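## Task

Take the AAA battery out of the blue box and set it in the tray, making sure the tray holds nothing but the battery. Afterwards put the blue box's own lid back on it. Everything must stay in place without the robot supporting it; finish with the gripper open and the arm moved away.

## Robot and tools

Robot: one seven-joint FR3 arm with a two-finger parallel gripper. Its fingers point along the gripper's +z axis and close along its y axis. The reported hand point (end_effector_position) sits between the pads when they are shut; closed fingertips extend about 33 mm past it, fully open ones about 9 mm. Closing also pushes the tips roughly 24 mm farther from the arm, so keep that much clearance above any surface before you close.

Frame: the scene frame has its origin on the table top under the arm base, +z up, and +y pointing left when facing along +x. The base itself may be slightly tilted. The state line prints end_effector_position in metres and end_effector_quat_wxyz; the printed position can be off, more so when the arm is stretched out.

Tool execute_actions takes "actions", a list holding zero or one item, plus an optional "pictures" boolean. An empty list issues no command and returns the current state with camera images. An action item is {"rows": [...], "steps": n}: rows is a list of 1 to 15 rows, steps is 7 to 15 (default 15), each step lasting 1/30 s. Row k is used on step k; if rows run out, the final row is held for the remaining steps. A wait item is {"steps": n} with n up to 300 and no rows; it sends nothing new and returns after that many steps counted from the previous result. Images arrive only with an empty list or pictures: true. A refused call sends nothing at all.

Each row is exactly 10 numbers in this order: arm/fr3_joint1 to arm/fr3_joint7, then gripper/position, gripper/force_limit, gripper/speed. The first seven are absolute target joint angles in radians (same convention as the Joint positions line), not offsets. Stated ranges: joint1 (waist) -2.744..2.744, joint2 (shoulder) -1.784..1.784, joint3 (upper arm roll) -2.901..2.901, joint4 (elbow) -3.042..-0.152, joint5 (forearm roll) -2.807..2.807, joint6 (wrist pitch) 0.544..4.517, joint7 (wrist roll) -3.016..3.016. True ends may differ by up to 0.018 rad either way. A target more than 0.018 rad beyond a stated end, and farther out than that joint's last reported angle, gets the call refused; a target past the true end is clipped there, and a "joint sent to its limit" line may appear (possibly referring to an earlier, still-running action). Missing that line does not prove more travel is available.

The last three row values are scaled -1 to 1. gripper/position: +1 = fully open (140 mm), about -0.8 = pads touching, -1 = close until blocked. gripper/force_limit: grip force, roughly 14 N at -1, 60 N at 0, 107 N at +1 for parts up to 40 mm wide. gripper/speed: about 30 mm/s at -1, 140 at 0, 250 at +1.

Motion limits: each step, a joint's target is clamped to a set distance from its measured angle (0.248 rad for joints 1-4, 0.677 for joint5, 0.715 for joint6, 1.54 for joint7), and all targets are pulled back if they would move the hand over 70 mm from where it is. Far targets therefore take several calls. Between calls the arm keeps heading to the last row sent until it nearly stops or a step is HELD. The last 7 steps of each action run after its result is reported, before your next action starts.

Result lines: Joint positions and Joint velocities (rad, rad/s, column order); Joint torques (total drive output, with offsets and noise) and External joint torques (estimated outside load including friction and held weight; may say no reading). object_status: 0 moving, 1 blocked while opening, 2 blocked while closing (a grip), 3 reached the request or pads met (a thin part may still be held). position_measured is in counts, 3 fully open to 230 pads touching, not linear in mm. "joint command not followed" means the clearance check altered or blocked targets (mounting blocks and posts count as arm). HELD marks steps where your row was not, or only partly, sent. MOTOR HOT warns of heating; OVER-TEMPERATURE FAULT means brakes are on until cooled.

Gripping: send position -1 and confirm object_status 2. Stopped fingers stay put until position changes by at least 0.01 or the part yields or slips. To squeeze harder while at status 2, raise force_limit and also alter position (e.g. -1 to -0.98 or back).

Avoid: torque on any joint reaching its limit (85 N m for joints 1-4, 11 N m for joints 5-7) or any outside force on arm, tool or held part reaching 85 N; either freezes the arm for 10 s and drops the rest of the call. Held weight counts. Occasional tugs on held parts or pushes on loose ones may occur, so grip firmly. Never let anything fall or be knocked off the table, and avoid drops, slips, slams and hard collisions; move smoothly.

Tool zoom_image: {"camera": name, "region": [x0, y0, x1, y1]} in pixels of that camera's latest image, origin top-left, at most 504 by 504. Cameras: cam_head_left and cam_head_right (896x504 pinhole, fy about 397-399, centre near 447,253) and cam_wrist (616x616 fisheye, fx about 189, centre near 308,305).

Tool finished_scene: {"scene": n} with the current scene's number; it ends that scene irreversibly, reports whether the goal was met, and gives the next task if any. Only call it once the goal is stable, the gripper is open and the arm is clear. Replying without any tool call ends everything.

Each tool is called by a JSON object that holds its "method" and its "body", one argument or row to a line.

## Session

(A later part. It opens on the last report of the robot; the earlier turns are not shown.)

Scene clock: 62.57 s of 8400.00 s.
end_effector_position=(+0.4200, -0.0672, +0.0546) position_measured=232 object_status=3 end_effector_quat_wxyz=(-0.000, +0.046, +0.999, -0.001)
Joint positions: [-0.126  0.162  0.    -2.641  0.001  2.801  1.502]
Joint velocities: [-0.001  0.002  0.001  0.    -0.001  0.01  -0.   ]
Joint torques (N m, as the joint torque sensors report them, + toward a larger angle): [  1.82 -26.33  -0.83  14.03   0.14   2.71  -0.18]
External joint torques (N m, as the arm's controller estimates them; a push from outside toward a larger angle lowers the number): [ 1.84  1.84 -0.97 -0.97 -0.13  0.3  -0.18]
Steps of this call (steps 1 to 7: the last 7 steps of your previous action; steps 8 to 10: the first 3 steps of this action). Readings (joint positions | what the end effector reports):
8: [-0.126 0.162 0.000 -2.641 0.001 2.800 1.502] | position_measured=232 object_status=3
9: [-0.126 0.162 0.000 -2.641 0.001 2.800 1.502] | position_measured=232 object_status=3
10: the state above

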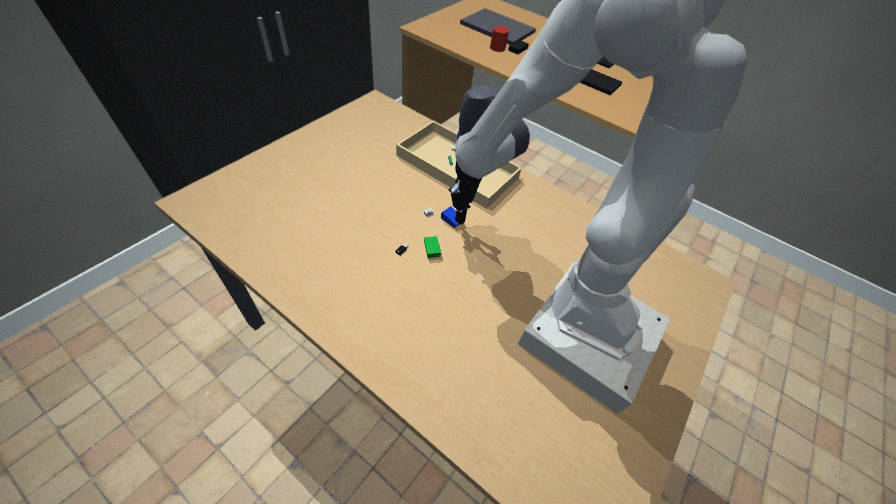

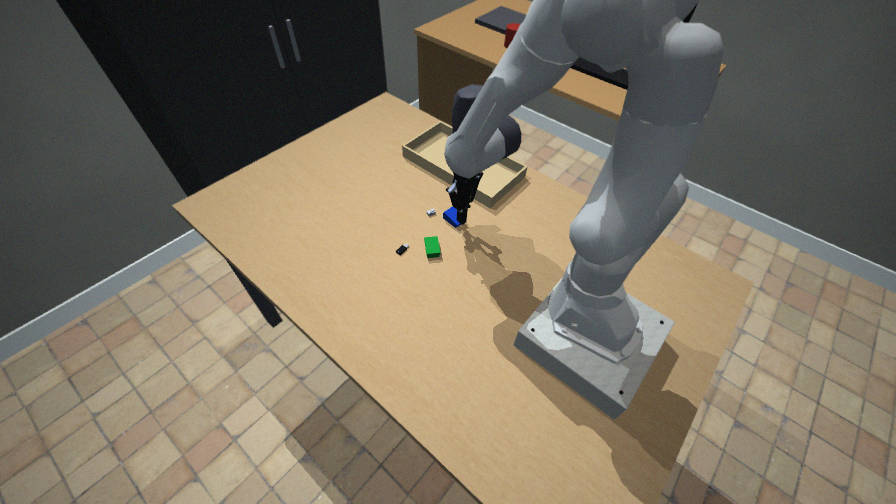

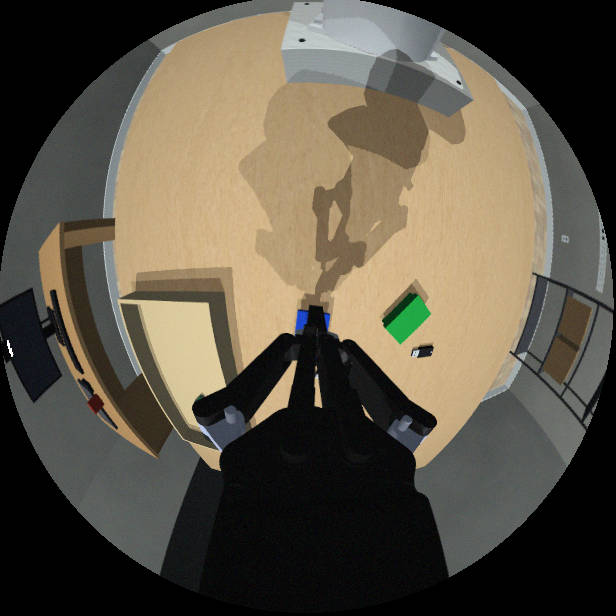

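{"method": "execute_actions", "body": {
  "actions": [
    {"rows":[[-0.124,0.167,0,-2.638,0,2.805,1.5,-1,-0.4,1],[-0.124,0.169,0,-2.636,0,2.805,1.5,-1,-0.4,1],[-0.124,0.171,0,-2.634,0,2.805,1.5,-1,-0.4,1],[-0.124,0.173,0,-2.632,0,2.805,1.5,-1,-0.4,1],[-0.124,0.175,0,-2.63,0,2.805,1.5,-1,-0.4,1],[-0.124,0.177,0,-2.628,0,2.805,1.5,-1,-0.4,1],[-0.124,0.179,0,-2.626,0,2.805,1.5,-1,-0.4,1],[-0.124,0.181,0,-2.624,0,2.805,1.5,-1,-0.4,1],[-0.124,0.183,0,-2.622,0,2.805,1.5,-1,-0.4,1]],"steps":15}
  ]
}}

{"method": "execute_actions", "body": {
  "actions": [
    {"rows":[[-0.124,0.183,0,-2.622,0,2.805,1.5,-1,-0.4,1]],"steps":12}
  ],
  "pictures": true
}}

{"method": "zoom_image", "body": {
  "camera": "cam_head_right",
  "region": [425,185,495,240]
}}

Scene clock: 63.30 s of 8400.00 s.
end_effector_position=(+0.4250, -0.0680, +0.0541) position_measured=232 object_status=3 end_effector_quat_wxyz=(+0.002, +0.046, +0.999, -0.001)
Joint positions: [-0.126  0.172  0.    -2.629  0.001  2.803  1.502]
Joint velocities: [-0.001  0.046  0.     0.064 -0.001  0.004  0.   ]
Joint torques (N m, as the joint torque sensors report them, + toward a larger angle): [  1.97 -24.85  -0.58  13.68   0.13   2.65  -0.18]
External joint torques (N m, as the arm's controller estimates them; a push from outside toward a larger angle lowers the number): [ 2.05  3.92 -0.66 -1.18 -0.15  0.25 -0.18]
Steps of this call (steps 1 to 7: the last 7 steps of your previous action; steps 8 to 14: the robot went on to your last target; steps 15 to 22: the first 8 steps of this action). Readings (joint positions | what the end effector reports):
15: [-0.126 0.163 0.000 -2.640 0.001 2.803 1.502] | position_measured=232 object_status=3
16: [-0.126 0.163 0.000 -2.640 0.001 2.803 1.502] | position_measured=232 object_status=3
18: [-0.126 0.166 0.000 -2.637 0.001 2.803 1.502] | position_measured=232 object_status=3
22: the state above

Scene clock: 63.70 s of 8400.00 s.
end_effector_position=(+0.4279, -0.0684, +0.0541) position_measured=232 object_status=3 end_effector_quat_wxyz=(+0.004, +0.046, +0.999, -0.001)
Joint positions: [-0.126  0.177  0.    -2.622  0.001  2.804  1.502]
Joint velocities: [-0.001  0.001 -0.001  0.002 -0.     0.001 -0.   ]
Joint torques (N m, as the joint torque sensors report them, + toward a larger angle): [  2.25 -24.67  -0.85  14.06   0.15   2.71  -0.11]
External joint torques (N m, as the arm's controller estimates them; a push from outside toward a larger angle lowers the number): [ 2.36  4.18 -0.91 -1.14 -0.13  0.26 -0.11]
Steps of this call (steps 1 to 7: the last 7 steps of your previous action; steps 8 to 12: the first 5 steps of this action). Readings (joint positions | what the end effector reports):
8: [-0.126 0.177 0.000 -2.622 0.001 2.804 1.502] | position_measured=232 object_status=3
9: [-0.126 0.177 0.000 -2.622 0.001 2.804 1.502] | position_measured=232 object_status=3
11: [-0.126 0.177 0.000 -2.622 0.001 2.804 1.502] | position_measured=232 object_status=3
12: the state above

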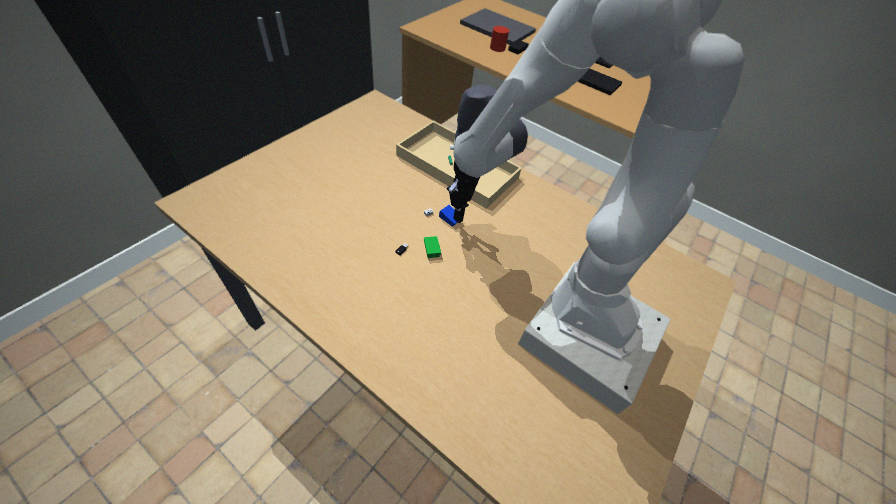

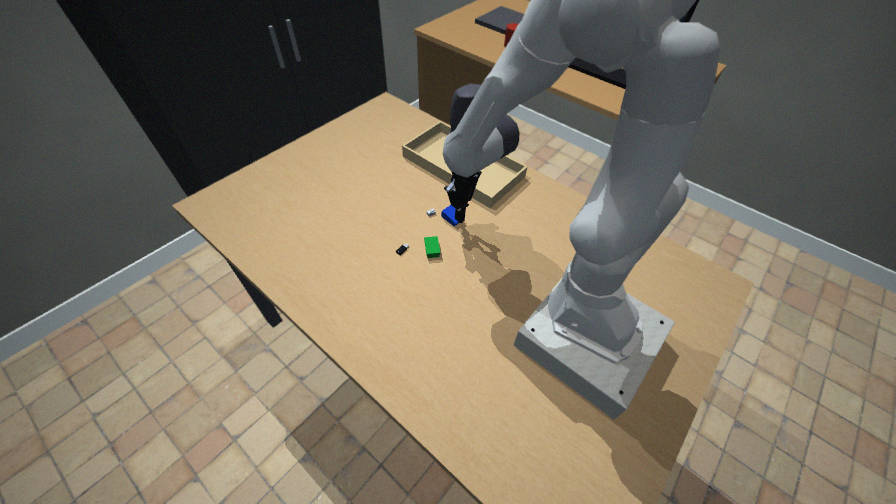

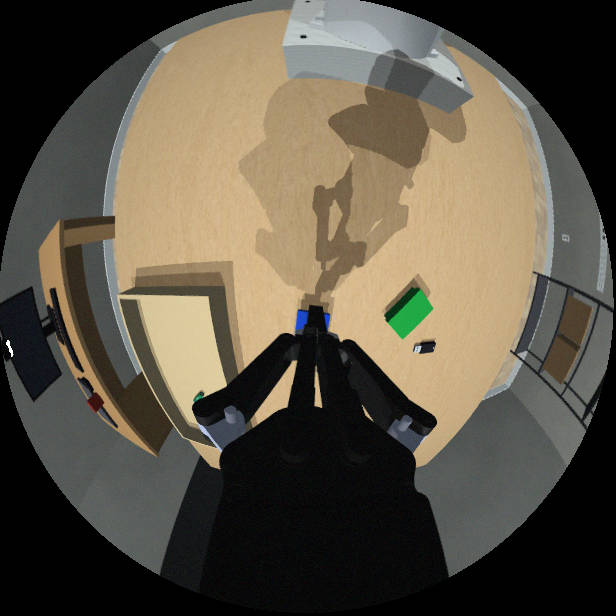

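Region (425, 185, 495, 240) of cam_head_right's 896x504 image, scaled by 7.200, with more detail than that image has; it fills the top 396 rows of this view, and the rest is white.

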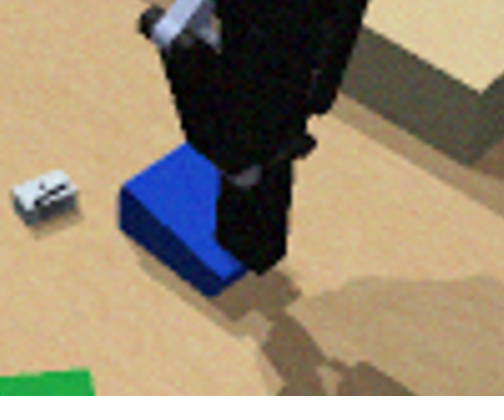

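{"method": "execute_actions", "body": {
  "actions": [
    {"rows":[[-0.124,0.16,0,-2.622,0,2.785,1.5,-1,-0.4,1],[-0.124,0.12,0,-2.62,0,2.745,1.5,-1,-0.4,1],[-0.15,0.08,0,-2.6,0,2.69,1.5,-0.1,-0.4,1],[-0.17,0.03,0,-2.58,0,2.62,1.5,-0.1,-0.4,1],[-0.17,-0.02,0,-2.56,0,2.55,1.5,-0.1,-0.4,1]],"steps":15}
  ]
}}

{"method": "execute_actions", "body": {
  "actions": [
    {"rows":[[-0.17,-0.02,0,-2.56,0,2.55,1.5,-0.1,-0.4,1]],"steps":15}
  ],
  "pictures": true
}}

{"method": "zoom_image", "body": {
  "camera": "cam_head_right",
  "region": [430,195,480,235]
}}

{"method": "zoom_image", "body": {
  "camera": "cam_head_left",
  "region": [420,195,480,265]
}}

{"method": "zoom_image", "body": {
  "camera": "cam_wrist",
  "region": [270,250,380,360]
}}

Scene clock: 64.43 s of 8400.00 s.
end_effector_position=(+0.4649, -0.0927, +0.1384) position_measured=176 object_status=0 end_effector_quat_wxyz=(+0.041, +0.065, +0.997, -0.006)
Joint positions: [-0.164 -0.001 -0.001 -2.565  0.001  2.645  1.502]
Joint velocities: [-0.085 -0.492 -0.014  0.235  0.    -0.482 -0.   ]
Joint torques (N m, as the joint torque sensors report them, + toward a larger angle): [  1.3  -13.68   0.75   9.84   0.33   0.29  -0.22]
External joint torques (N m, as the arm's controller estimates them; a push from outside toward a larger angle lowers the number): [-0.61 -1.13 -1.09  0.95  0.08 -0.51 -0.22]
Steps of this call (steps 1 to 7: the last 7 steps of your previous action; steps 8 to 14: the robot went on to your last target; steps 15 to 22: the first 8 steps of this action). Readings (joint positions | what the end effector reports):
15: [-0.126 0.175 0.000 -2.622 0.001 2.802 1.502] | position_measured=232 object_status=3
16: [-0.126 0.166 0.000 -2.623 0.001 2.793 1.502] | position_measured=232 object_status=3
18: [-0.137 0.121 0.003 -2.615 0.001 2.748 1.502] | position_measured=230 object_status=0
22: the state above

Scene clock: 64.93 s of 8400.00 s.
end_effector_position=(+0.4471, -0.0908, +0.1415) position_measured=141 object_status=3 end_effector_quat_wxyz=(+0.011, +0.067, +0.998, -0.002)
Joint positions: [-0.167 -0.021 -0.001 -2.558  0.001  2.557  1.502]
Joint velocities: [-0.     0.     0.001  0.    -0.    -0.03  -0.001]
Joint torques (N m, as the joint torque sensors report them, + toward a larger angle): [ -0.52 -25.11   0.41  17.14   0.34   2.1   -0.12]
External joint torques (N m, as the arm's controller estimates them; a push from outside toward a larger angle lowers the number): [-0.46  1.3   0.49 -2.31 -0.13 -0.4  -0.12]
Steps of this call (steps 1 to 7: the last 7 steps of your previous action; steps 8 to 15: the first 8 steps of this action). Readings (joint positions | what the end effector reports):
8: [-0.167 -0.021 -0.001 -2.558 0.001 2.572 1.502] | position_measured=141 object_status=3
9: [-0.167 -0.021 -0.001 -2.558 0.001 2.569 1.502] | position_measured=141 object_status=3
11: [-0.167 -0.021 -0.001 -2.558 0.001 2.563 1.502] | position_measured=141 object_status=3
15: the state above

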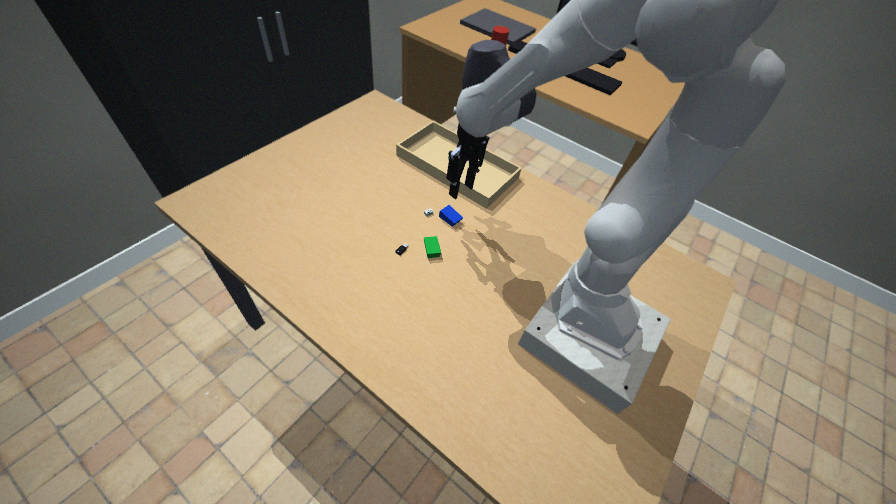

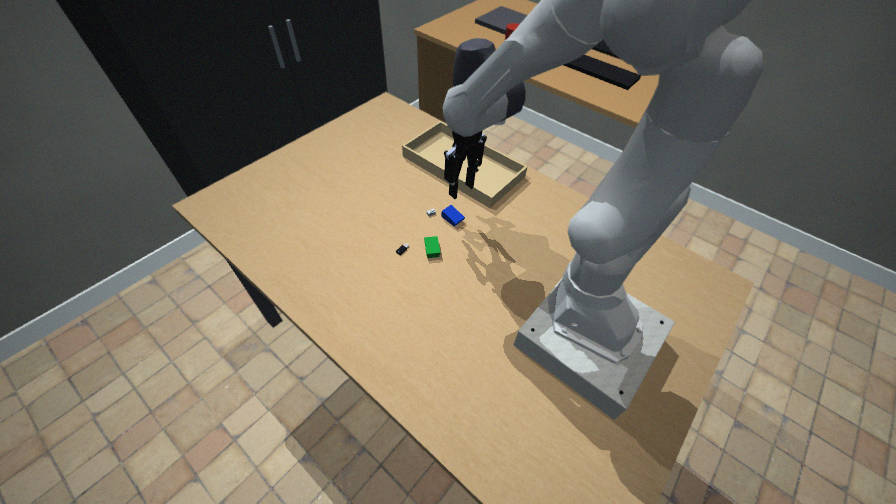

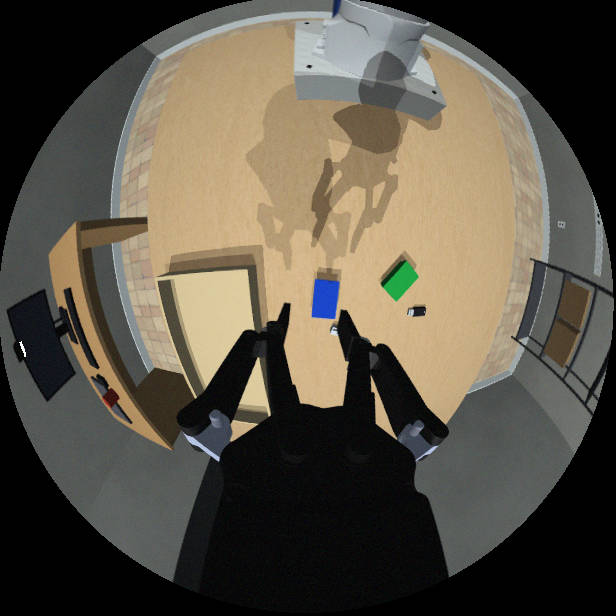

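Region (430, 195, 480, 235) of cam_head_right's 896x504 image, scaled by 10.080, with more detail than that image has; it fills the top 403 rows of this view, and the rest is white.

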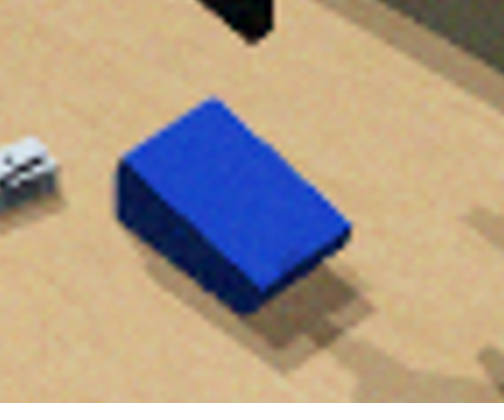

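Region (420, 195, 480, 265) of cam_head_left's 896x504 image, scaled by 7.200, with more detail than that image has; it fills the left 432 columns of this view, and the rest is white.

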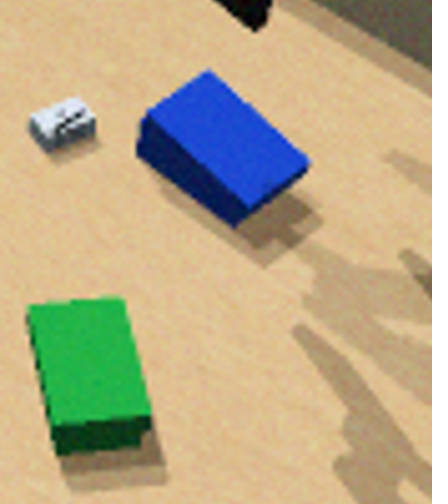

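Region (270, 250, 380, 360) of cam_wrist's 616x616 image, scaled by 4.582, with more detail than that image has.

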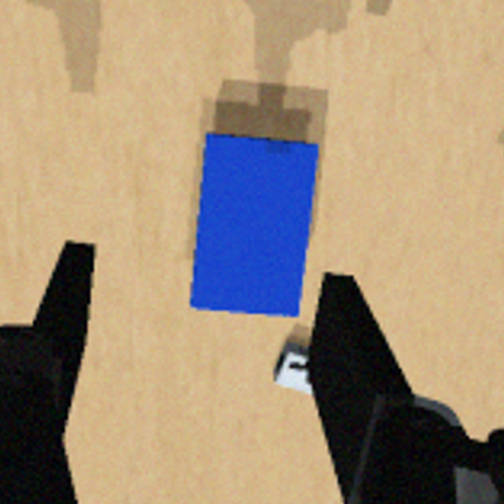

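{"method": "execute_actions", "body": {
  "actions": [
    {"rows":[[-0.126,-0.03,0,-2.62,0,2.59,1.5,-1,-0.4,1],[-0.124,-0.03,0,-2.68,0,2.65,1.5,-1,-0.4,1],[-0.124,-0.02,0,-2.72,0,2.70,1.5,-1,-0.4,1],[-0.124,0.0,0,-2.725,0,2.725,1.5,-1,-0.4,1],[-0.124,0.03,0,-2.725,0,2.755,1.5,-1,-0.4,1],[-0.124,0.06,0,-2.725,0,2.785,1.5,-1,-0.4,1]],"steps":15}
  ]
}}

{"method": "execute_actions", "body": {
  "actions": [
    {"rows":[[-0.124,0.07,0,-2.725,0,2.795,1.5,-1,-0.4,1],[-0.124,0.08,0,-2.725,0,2.805,1.5,-1,-0.4,1],[-0.124,0.09,0,-2.725,0,2.815,1.5,-1,-0.4,1],[-0.124,0.10,0,-2.725,0,2.825,1.5,-1,-0.4,1],[-0.124,0.11,0,-2.725,0,2.835,1.5,-1,-0.4,1],[-0.124,0.12,0,-2.725,0,2.845,1.5,-1,-0.4,1],[-0.124,0.128,0,-2.725,0,2.853,1.5,-1,-0.4,1],[-0.124,0.132,0,-2.725,0,2.857,1.5,-1,-0.4,1]],"steps":15}
  ]
}}

{"method": "execute_actions", "body": {
  "actions": [
    {"rows":[[-0.124,0.132,0,-2.725,0,2.857,1.5,-1,-0.4,1]],"steps":15}
  ],
  "pictures": true
}}

{"method": "zoom_image", "body": {
  "camera": "cam_head_left",
  "region": [425,185,495,240]
}}

{"method": "zoom_image", "body": {
  "camera": "cam_wrist",
  "region": [260,270,370,380]
}}

Scene clock: 66.40 s of 8400.00 s.
end_effector_position=(+0.3796, -0.0608, +0.0725) position_measured=232 object_status=0 end_effector_quat_wxyz=(-0.029, +0.046, +0.999, +0.002)
Joint positions: [-0.127  0.043  0.001 -2.717  0.001  2.701  1.502]
Joint velocities: [ 0.007  0.358 -0.    -0.198 -0.     0.442  0.001]
Joint torques (N m, as the joint torque sensors report them, + toward a larger angle): [  1.85 -32.48  -0.98  19.68   0.11   4.04  -0.23]
External joint torques (N m, as the arm's controller estimates them; a push from outside toward a larger angle lowers the number): [ 2.25  1.4  -0.49 -2.39 -0.23  0.58 -0.23]
Steps of this call (steps 1 to 7: the last 7 steps of your previous action; steps 8 to 15: the robot went on to your last target; steps 16 to 36: nothing new was sent; steps 37 to 44: the first 8 steps of this action). Readings (joint positions | what the end effector reports):
37: [-0.162 -0.025 -0.004 -2.568 0.001 2.560 1.502] | position_measured=141 object_status=0
38: [-0.152 -0.031 -0.004 -2.593 0.001 2.576 1.502] | position_measured=151 object_status=0
40: [-0.136 -0.027 -0.001 -2.659 0.001 2.619 1.502] | position_measured=178 object_status=0
44: the state above

Scene clock: 66.90 s of 8400.00 s.
end_effector_position=(+0.3879, -0.0620, +0.0516) position_measured=232 object_status=3 end_effector_quat_wxyz=(-0.009, +0.046, +0.999, +0.000)
Joint positions: [-0.127  0.114  0.001 -2.725  0.001  2.819  1.502]
Joint velocities: [-0.     0.241 -0.001  0.001  0.001  0.206 -0.001]
Joint torques (N m, as the joint torque sensors report them, + toward a larger angle): [  1.34 -27.51  -0.56  13.2    0.12   3.06  -0.13]
External joint torques (N m, as the arm's controller estimates them; a push from outside toward a larger angle lowers the number): [ 1.39  0.87 -0.63 -1.94 -0.12  0.49 -0.13]
Steps of this call (steps 1 to 7: the last 7 steps of your previous action; steps 8 to 15: the first 8 steps of this action). Readings (joint positions | what the end effector reports):
8: [-0.127 0.061 0.001 -2.725 0.001 2.767 1.502] | position_measured=232 object_status=3
9: [-0.127 0.064 0.001 -2.725 0.001 2.773 1.502] | position_measured=232 object_status=3
11: [-0.127 0.078 0.001 -2.725 0.001 2.788 1.502] | position_measured=232 object_status=3
15: the state above

Scene clock: 67.40 s of 8400.00 s.
end_effector_position=(+0.3927, -0.0628, +0.0482) position_measured=232 object_status=3 end_effector_quat_wxyz=(-0.000, +0.046, +0.999, -0.001)
Joint positions: [-0.127  0.13   0.001 -2.725  0.001  2.853  1.502]
Joint velocities: [-0.001 -0.     0.001 -0.    -0.001  0.011 -0.001]
Joint torques (N m, as the joint torque sensors report them, + toward a larger angle): [  2.35 -24.93  -0.59  13.36   0.1    2.86  -0.15]
External joint torques (N m, as the arm's controller estimates them; a push from outside toward a larger angle lowers the number): [ 2.42  1.29 -0.64 -0.75 -0.14  0.44 -0.15]
Steps of this call (steps 1 to 7: the last 7 steps of your previous action; steps 8 to 15: the first 8 steps of this action). Readings (joint positions | what the end effector reports):
8: [-0.127 0.130 0.001 -2.725 0.001 2.847 1.502] | position_measured=232 object_status=3
9: [-0.127 0.130 0.001 -2.725 0.001 2.848 1.502] | position_measured=232 object_status=3
11: [-0.127 0.130 0.001 -2.725 0.001 2.850 1.502] | position_measured=232 object_status=3
15: the state above

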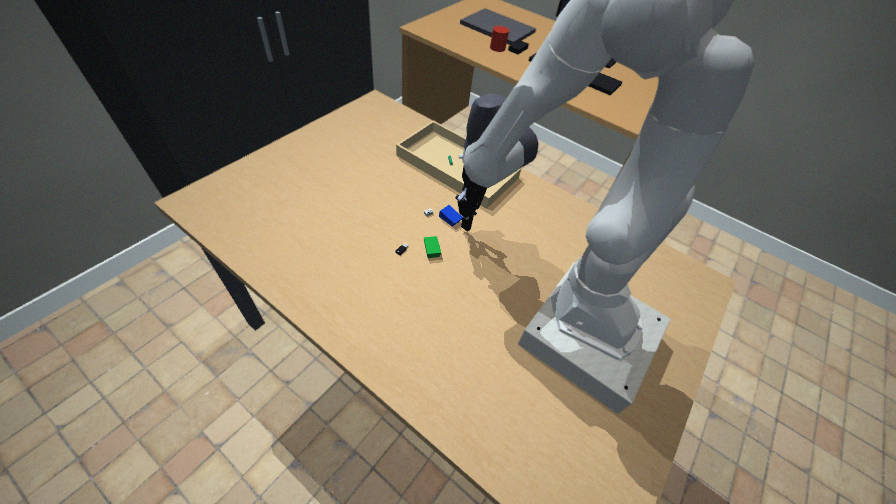

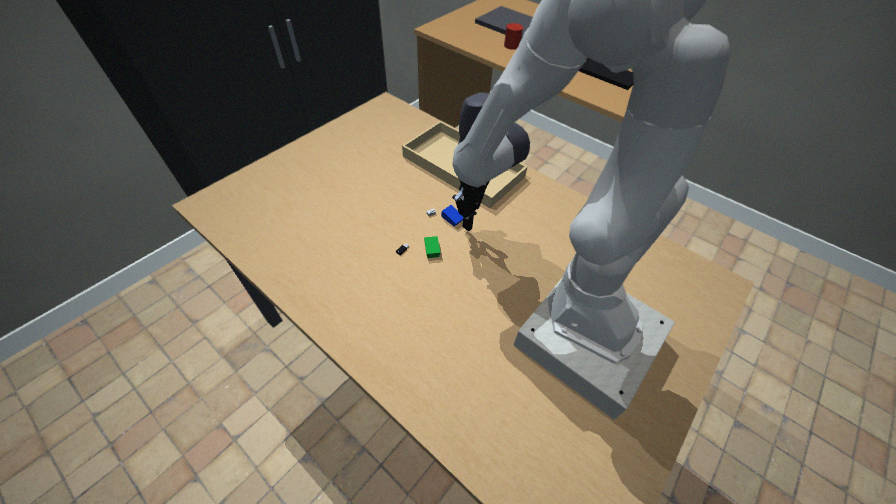

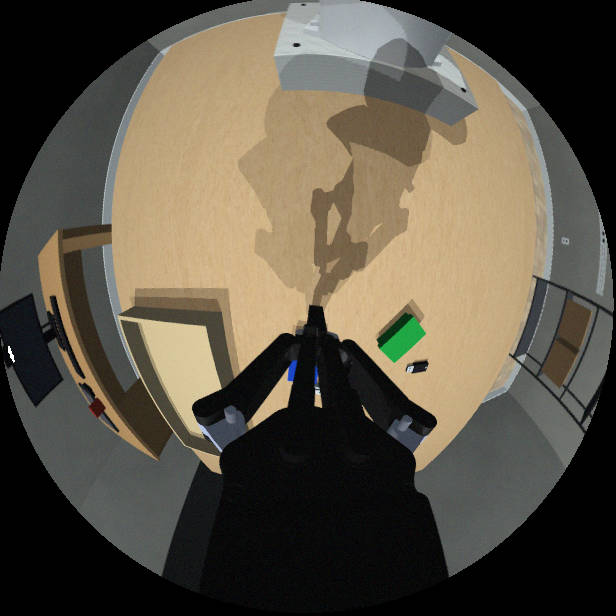

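Region (425, 185, 495, 240) of cam_head_left's 896x504 image, scaled by 7.200, with more detail than that image has; it fills the top 396 rows of this view, and the rest is white.

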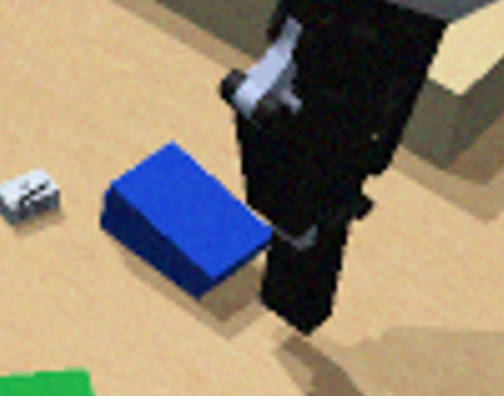

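Region (260, 270, 370, 380) of cam_wrist's 616x616 image, scaled by 4.582, with more detail than that image has.

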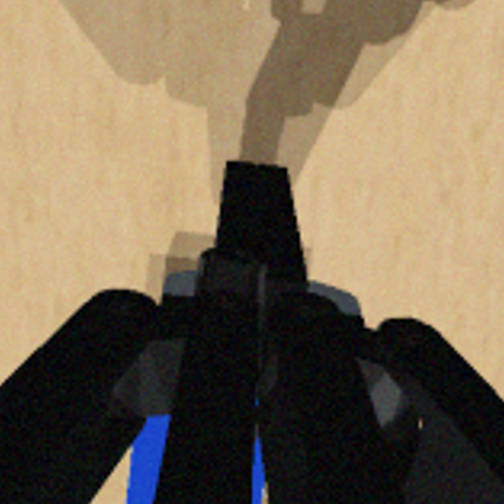

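{"method": "execute_actions", "body": {
  "actions": [
    {"rows":[[-0.124,0.135,0,-2.72,0,2.855,1.5,-1,-0.4,1],[-0.124,0.138,0,-2.716,0,2.853,1.5,-1,-0.4,1],[-0.124,0.141,0,-2.712,0,2.852,1.5,-1,-0.4,1],[-0.124,0.144,0,-2.708,0,2.851,1.5,-1,-0.4,1],[-0.124,0.147,0,-2.704,0,2.85,1.5,-1,-0.4,1],[-0.124,0.15,0,-2.70,0,2.849,1.5,-1,-0.4,1],[-0.124,0.153,0,-2.696,0,2.848,1.5,-1,-0.4,1],[-0.124,0.156,0,-2.692,0,2.847,1.5,-1,-0.4,1],[-0.124,0.159,0,-2.688,0,2.846,1.5,-1,-0.4,1],[-0.124,0.162,0,-2.684,0,2.845,1.5,-1,-0.4,1]],"steps":15}
  ]
}}

{"method": "execute_actions", "body": {
  "actions": [
    {"rows":[[-0.124,0.162,0,-2.684,0,2.845,1.5,-1,-0.4,1]],"steps":12}
  ],
  "pictures": true
}}

{"method": "zoom_image", "body": {
  "camera": "cam_head_left",
  "region": [425,185,495,240]
}}

Scene clock: 68.60 s of 8400.00 s.
end_effector_position=(+0.4010, -0.0641, +0.0473) position_measured=232 object_status=3 end_effector_quat_wxyz=(+0.002, +0.046, +0.999, -0.001)
Joint positions: [-0.127  0.148  0.001 -2.703  0.001  2.852  1.502]
Joint velocities: [ 0.001  0.088 -0.001  0.116 -0.    -0.016 -0.001]
Joint torques (N m, as the joint torque sensors report them, + toward a larger angle): [  1.81 -27.5   -1.23  13.65   0.09   2.18  -0.15]
External joint torques (N m, as the arm's controller estimates them; a push from outside toward a larger angle lowers the number): [ 1.87 -0.3  -1.32  0.   -0.15 -0.18 -0.15]
Steps of this call (steps 1 to 7: the last 7 steps of your previous action; steps 8 to 15: the robot went on to your last target; steps 16 to 28: nothing new was sent; steps 29 to 36: the first 8 steps of this action). Readings (joint positions | what the end effector reports):
29: [-0.127 0.131 0.001 -2.724 0.001 2.854 1.502] | position_measured=232 object_status=3
30: [-0.127 0.132 0.001 -2.723 0.001 2.854 1.502] | position_measured=232 object_status=3
32: [-0.127 0.137 0.001 -2.717 0.001 2.854 1.502] | position_measured=232 object_status=3
36: the state above

Scene clock: 69.00 s of 8400.00 s.
end_effector_position=(+0.4061, -0.0649, +0.0465) position_measured=232 object_status=3 end_effector_quat_wxyz=(+0.002, +0.046, +0.999, -0.001)
Joint positions: [-0.127  0.16   0.001 -2.686  0.001  2.848  1.502]
Joint velocities: [ 0.     0.002 -0.001  0.001  0.    -0.002  0.   ]
Joint torques (N m, as the joint torque sensors report them, + toward a larger angle): [  1.69 -26.09  -0.86  14.14   0.09   2.18  -0.17]
External joint torques (N m, as the arm's controller estimates them; a push from outside toward a larger angle lowers the number): [ 1.81  1.22 -0.91 -0.06 -0.15 -0.24 -0.17]
Steps of this call (steps 1 to 7: the last 7 steps of your previous action; steps 8 to 12: the first 5 steps of this action). Readings (joint positions | what the end effector reports):
8: [-0.127 0.160 0.001 -2.686 0.001 2.849 1.502] | position_measured=232 object_status=3
9: [-0.127 0.160 0.001 -2.686 0.001 2.849 1.502] | position_measured=232 object_status=3
11: [-0.127 0.160 0.001 -2.686 0.001 2.848 1.502] | position_measured=232 object_status=3
12: the state above

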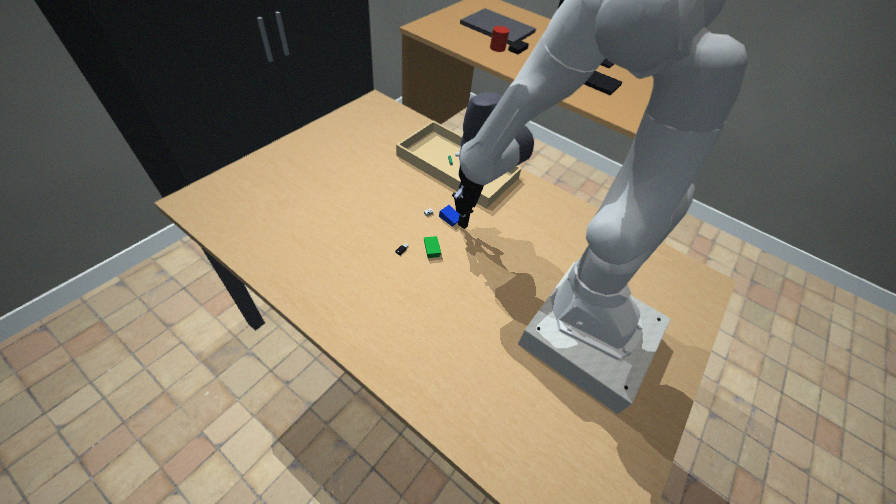

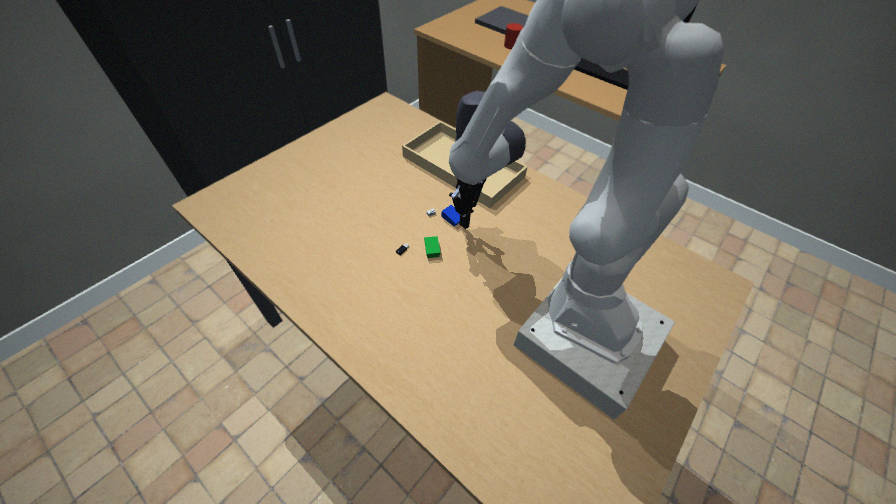

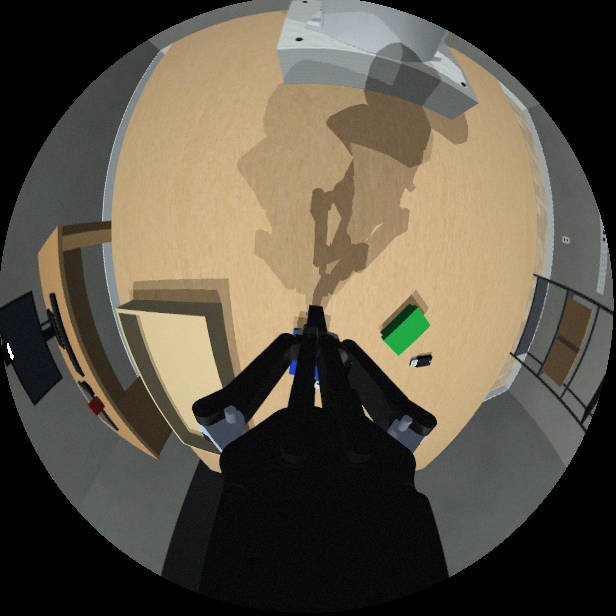

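Region (425, 185, 495, 240) of cam_head_left's 896x504 image, scaled by 7.200, with more detail than that image has; it fills the top 396 rows of this view, and the rest is white.

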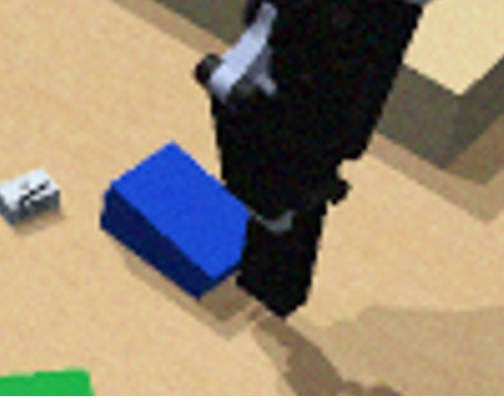

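No contact yet; continue ~8 mm.

{"method": "execute_actions", "body": {
  "actions": [
    {"rows":[[-0.124,0.163,0,-2.683,0,2.846,1.5,-1,-0.4,1],[-0.124,0.165,0,-2.68,0,2.845,1.5,-1,-0.4,1],[-0.124,0.167,0,-2.677,0,2.844,1.5,-1,-0.4,1],[-0.124,0.169,0,-2.674,0,2.843,1.5,-1,-0.4,1],[-0.124,0.171,0,-2.671,0,2.842,1.5,-1,-0.4,1],[-0.124,0.173,0,-2.668,0,2.841,1.5,-1,-0.4,1],[-0.124,0.175,0,-2.665,0,2.84,1.5,-1,-0.4,1],[-0.124,0.177,0,-2.662,0,2.839,1.5,-1,-0.4,1],[-0.124,0.179,0,-2.66,0,2.839,1.5,-1,-0.4,1]],"steps":15}
  ]
}}

{"method": "execute_actions", "body": {
  "actions": [
    {"rows":[[-0.124,0.179,0,-2.66,0,2.839,1.5,-1,-0.4,1]],"steps":12}
  ],
  "pictures": true
}}

{"method": "zoom_image", "body": {
  "camera": "cam_head_left",
  "region": [425,185,495,240]
}}

Scene clock: 69.77 s of 8400.00 s.
end_effector_position=(+0.4113, -0.0658, +0.0461) position_measured=232 object_status=3 end_effector_quat_wxyz=(+0.003, +0.046, +0.999, -0.001)
Joint positions: [-0.127  0.171  0.001 -2.67   0.001  2.845  1.502]
Joint velocities: [ 0.001  0.057  0.001  0.086  0.    -0.019 -0.001]
Joint torques (N m, as the joint torque sensors report them, + toward a larger angle): [  2.68 -27.51  -0.66  13.87  -0.01   2.14  -0.12]
External joint torques (N m, as the arm's controller estimates them; a push from outside toward a larger angle lowers the number): [ 2.72  0.56 -0.79 -0.12 -0.25 -0.25 -0.12]
Steps of this call (steps 1 to 7: the last 7 steps of your previous action; steps 8 to 15: the robot went on to your last target; steps 16 to 23: the first 8 steps of this action). Readings (joint positions | what the end effector reports):
16: [-0.127 0.161 0.001 -2.686 0.001 2.848 1.502] | position_measured=232 object_status=3
17: [-0.127 0.161 0.001 -2.685 0.001 2.847 1.502] | position_measured=232 object_status=3
19: [-0.127 0.164 0.001 -2.681 0.001 2.847 1.502] | position_measured=232 object_status=3
23: the state above

Scene clock: 70.17 s of 8400.00 s.
end_effector_position=(+0.4137, -0.0661, +0.0456) position_measured=232 object_status=3 end_effector_quat_wxyz=(+0.002, +0.046, +0.999, -0.001)
Joint positions: [-0.127  0.177  0.001 -2.662  0.001  2.842  1.502]
Joint velocities: [-0.001  0.002 -0.001  0.001  0.    -0.002 -0.001]
Joint torques (N m, as the joint torque sensors report them, + toward a larger angle): [  2.29 -26.28  -0.68  14.54   0.06   2.06  -0.12]
External joint torques (N m, as the arm's controller estimates them; a push from outside toward a larger angle lowers the number): [ 2.36  1.65 -0.78  0.23 -0.19 -0.35 -0.12]
Steps of this call (steps 1 to 7: the last 7 steps of your previous action; steps 8 to 12: the first 5 steps of this action). Readings (joint positions | what the end effector reports):
8: [-0.127 0.177 0.001 -2.662 0.001 2.842 1.502] | position_measured=232 object_status=3
9: [-0.127 0.177 0.001 -2.662 0.001 2.842 1.502] | position_measured=232 object_status=3
11: [-0.127 0.177 0.001 -2.662 0.001 2.842 1.502] | position_measured=232 object_status=3
12: the state above

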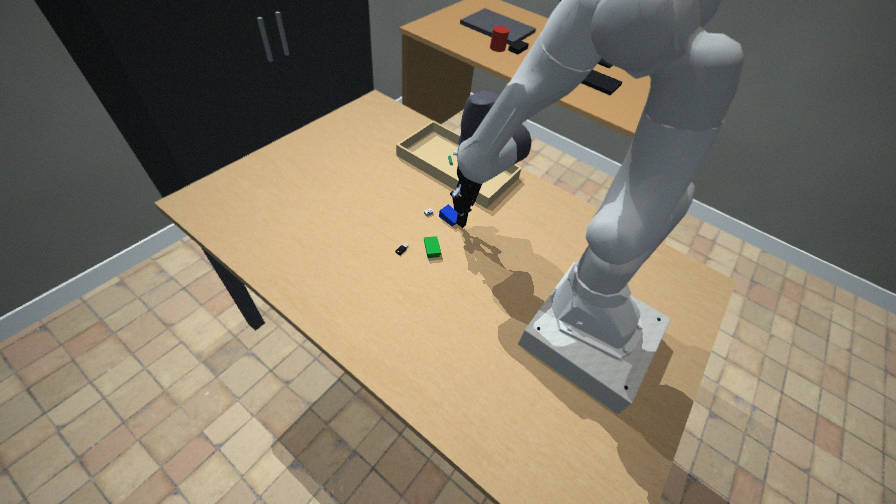

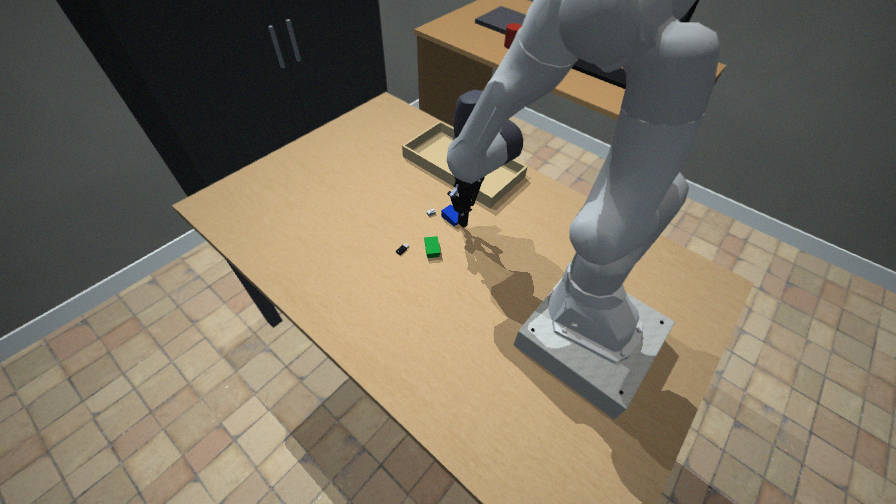

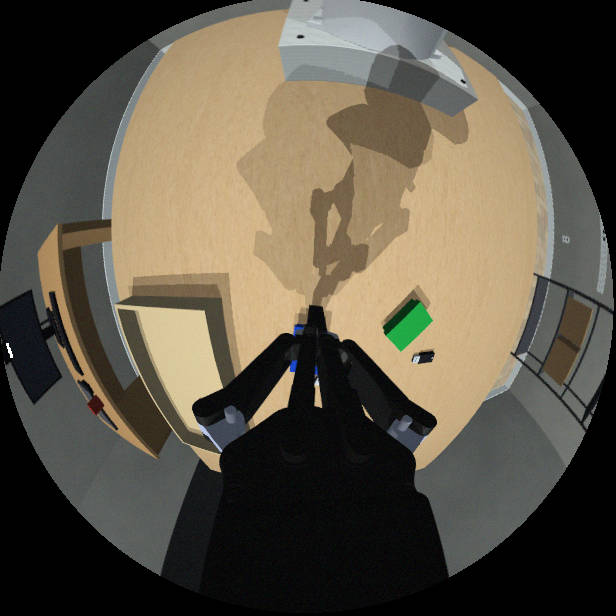

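Region (425, 185, 495, 240) of cam_head_left's 896x504 image, scaled by 7.200, with more detail than that image has; it fills the top 396 rows of this view, and the rest is white.

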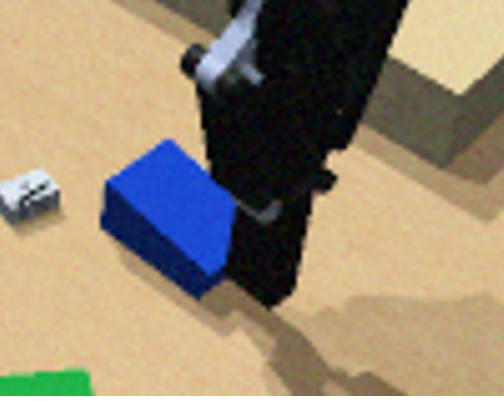

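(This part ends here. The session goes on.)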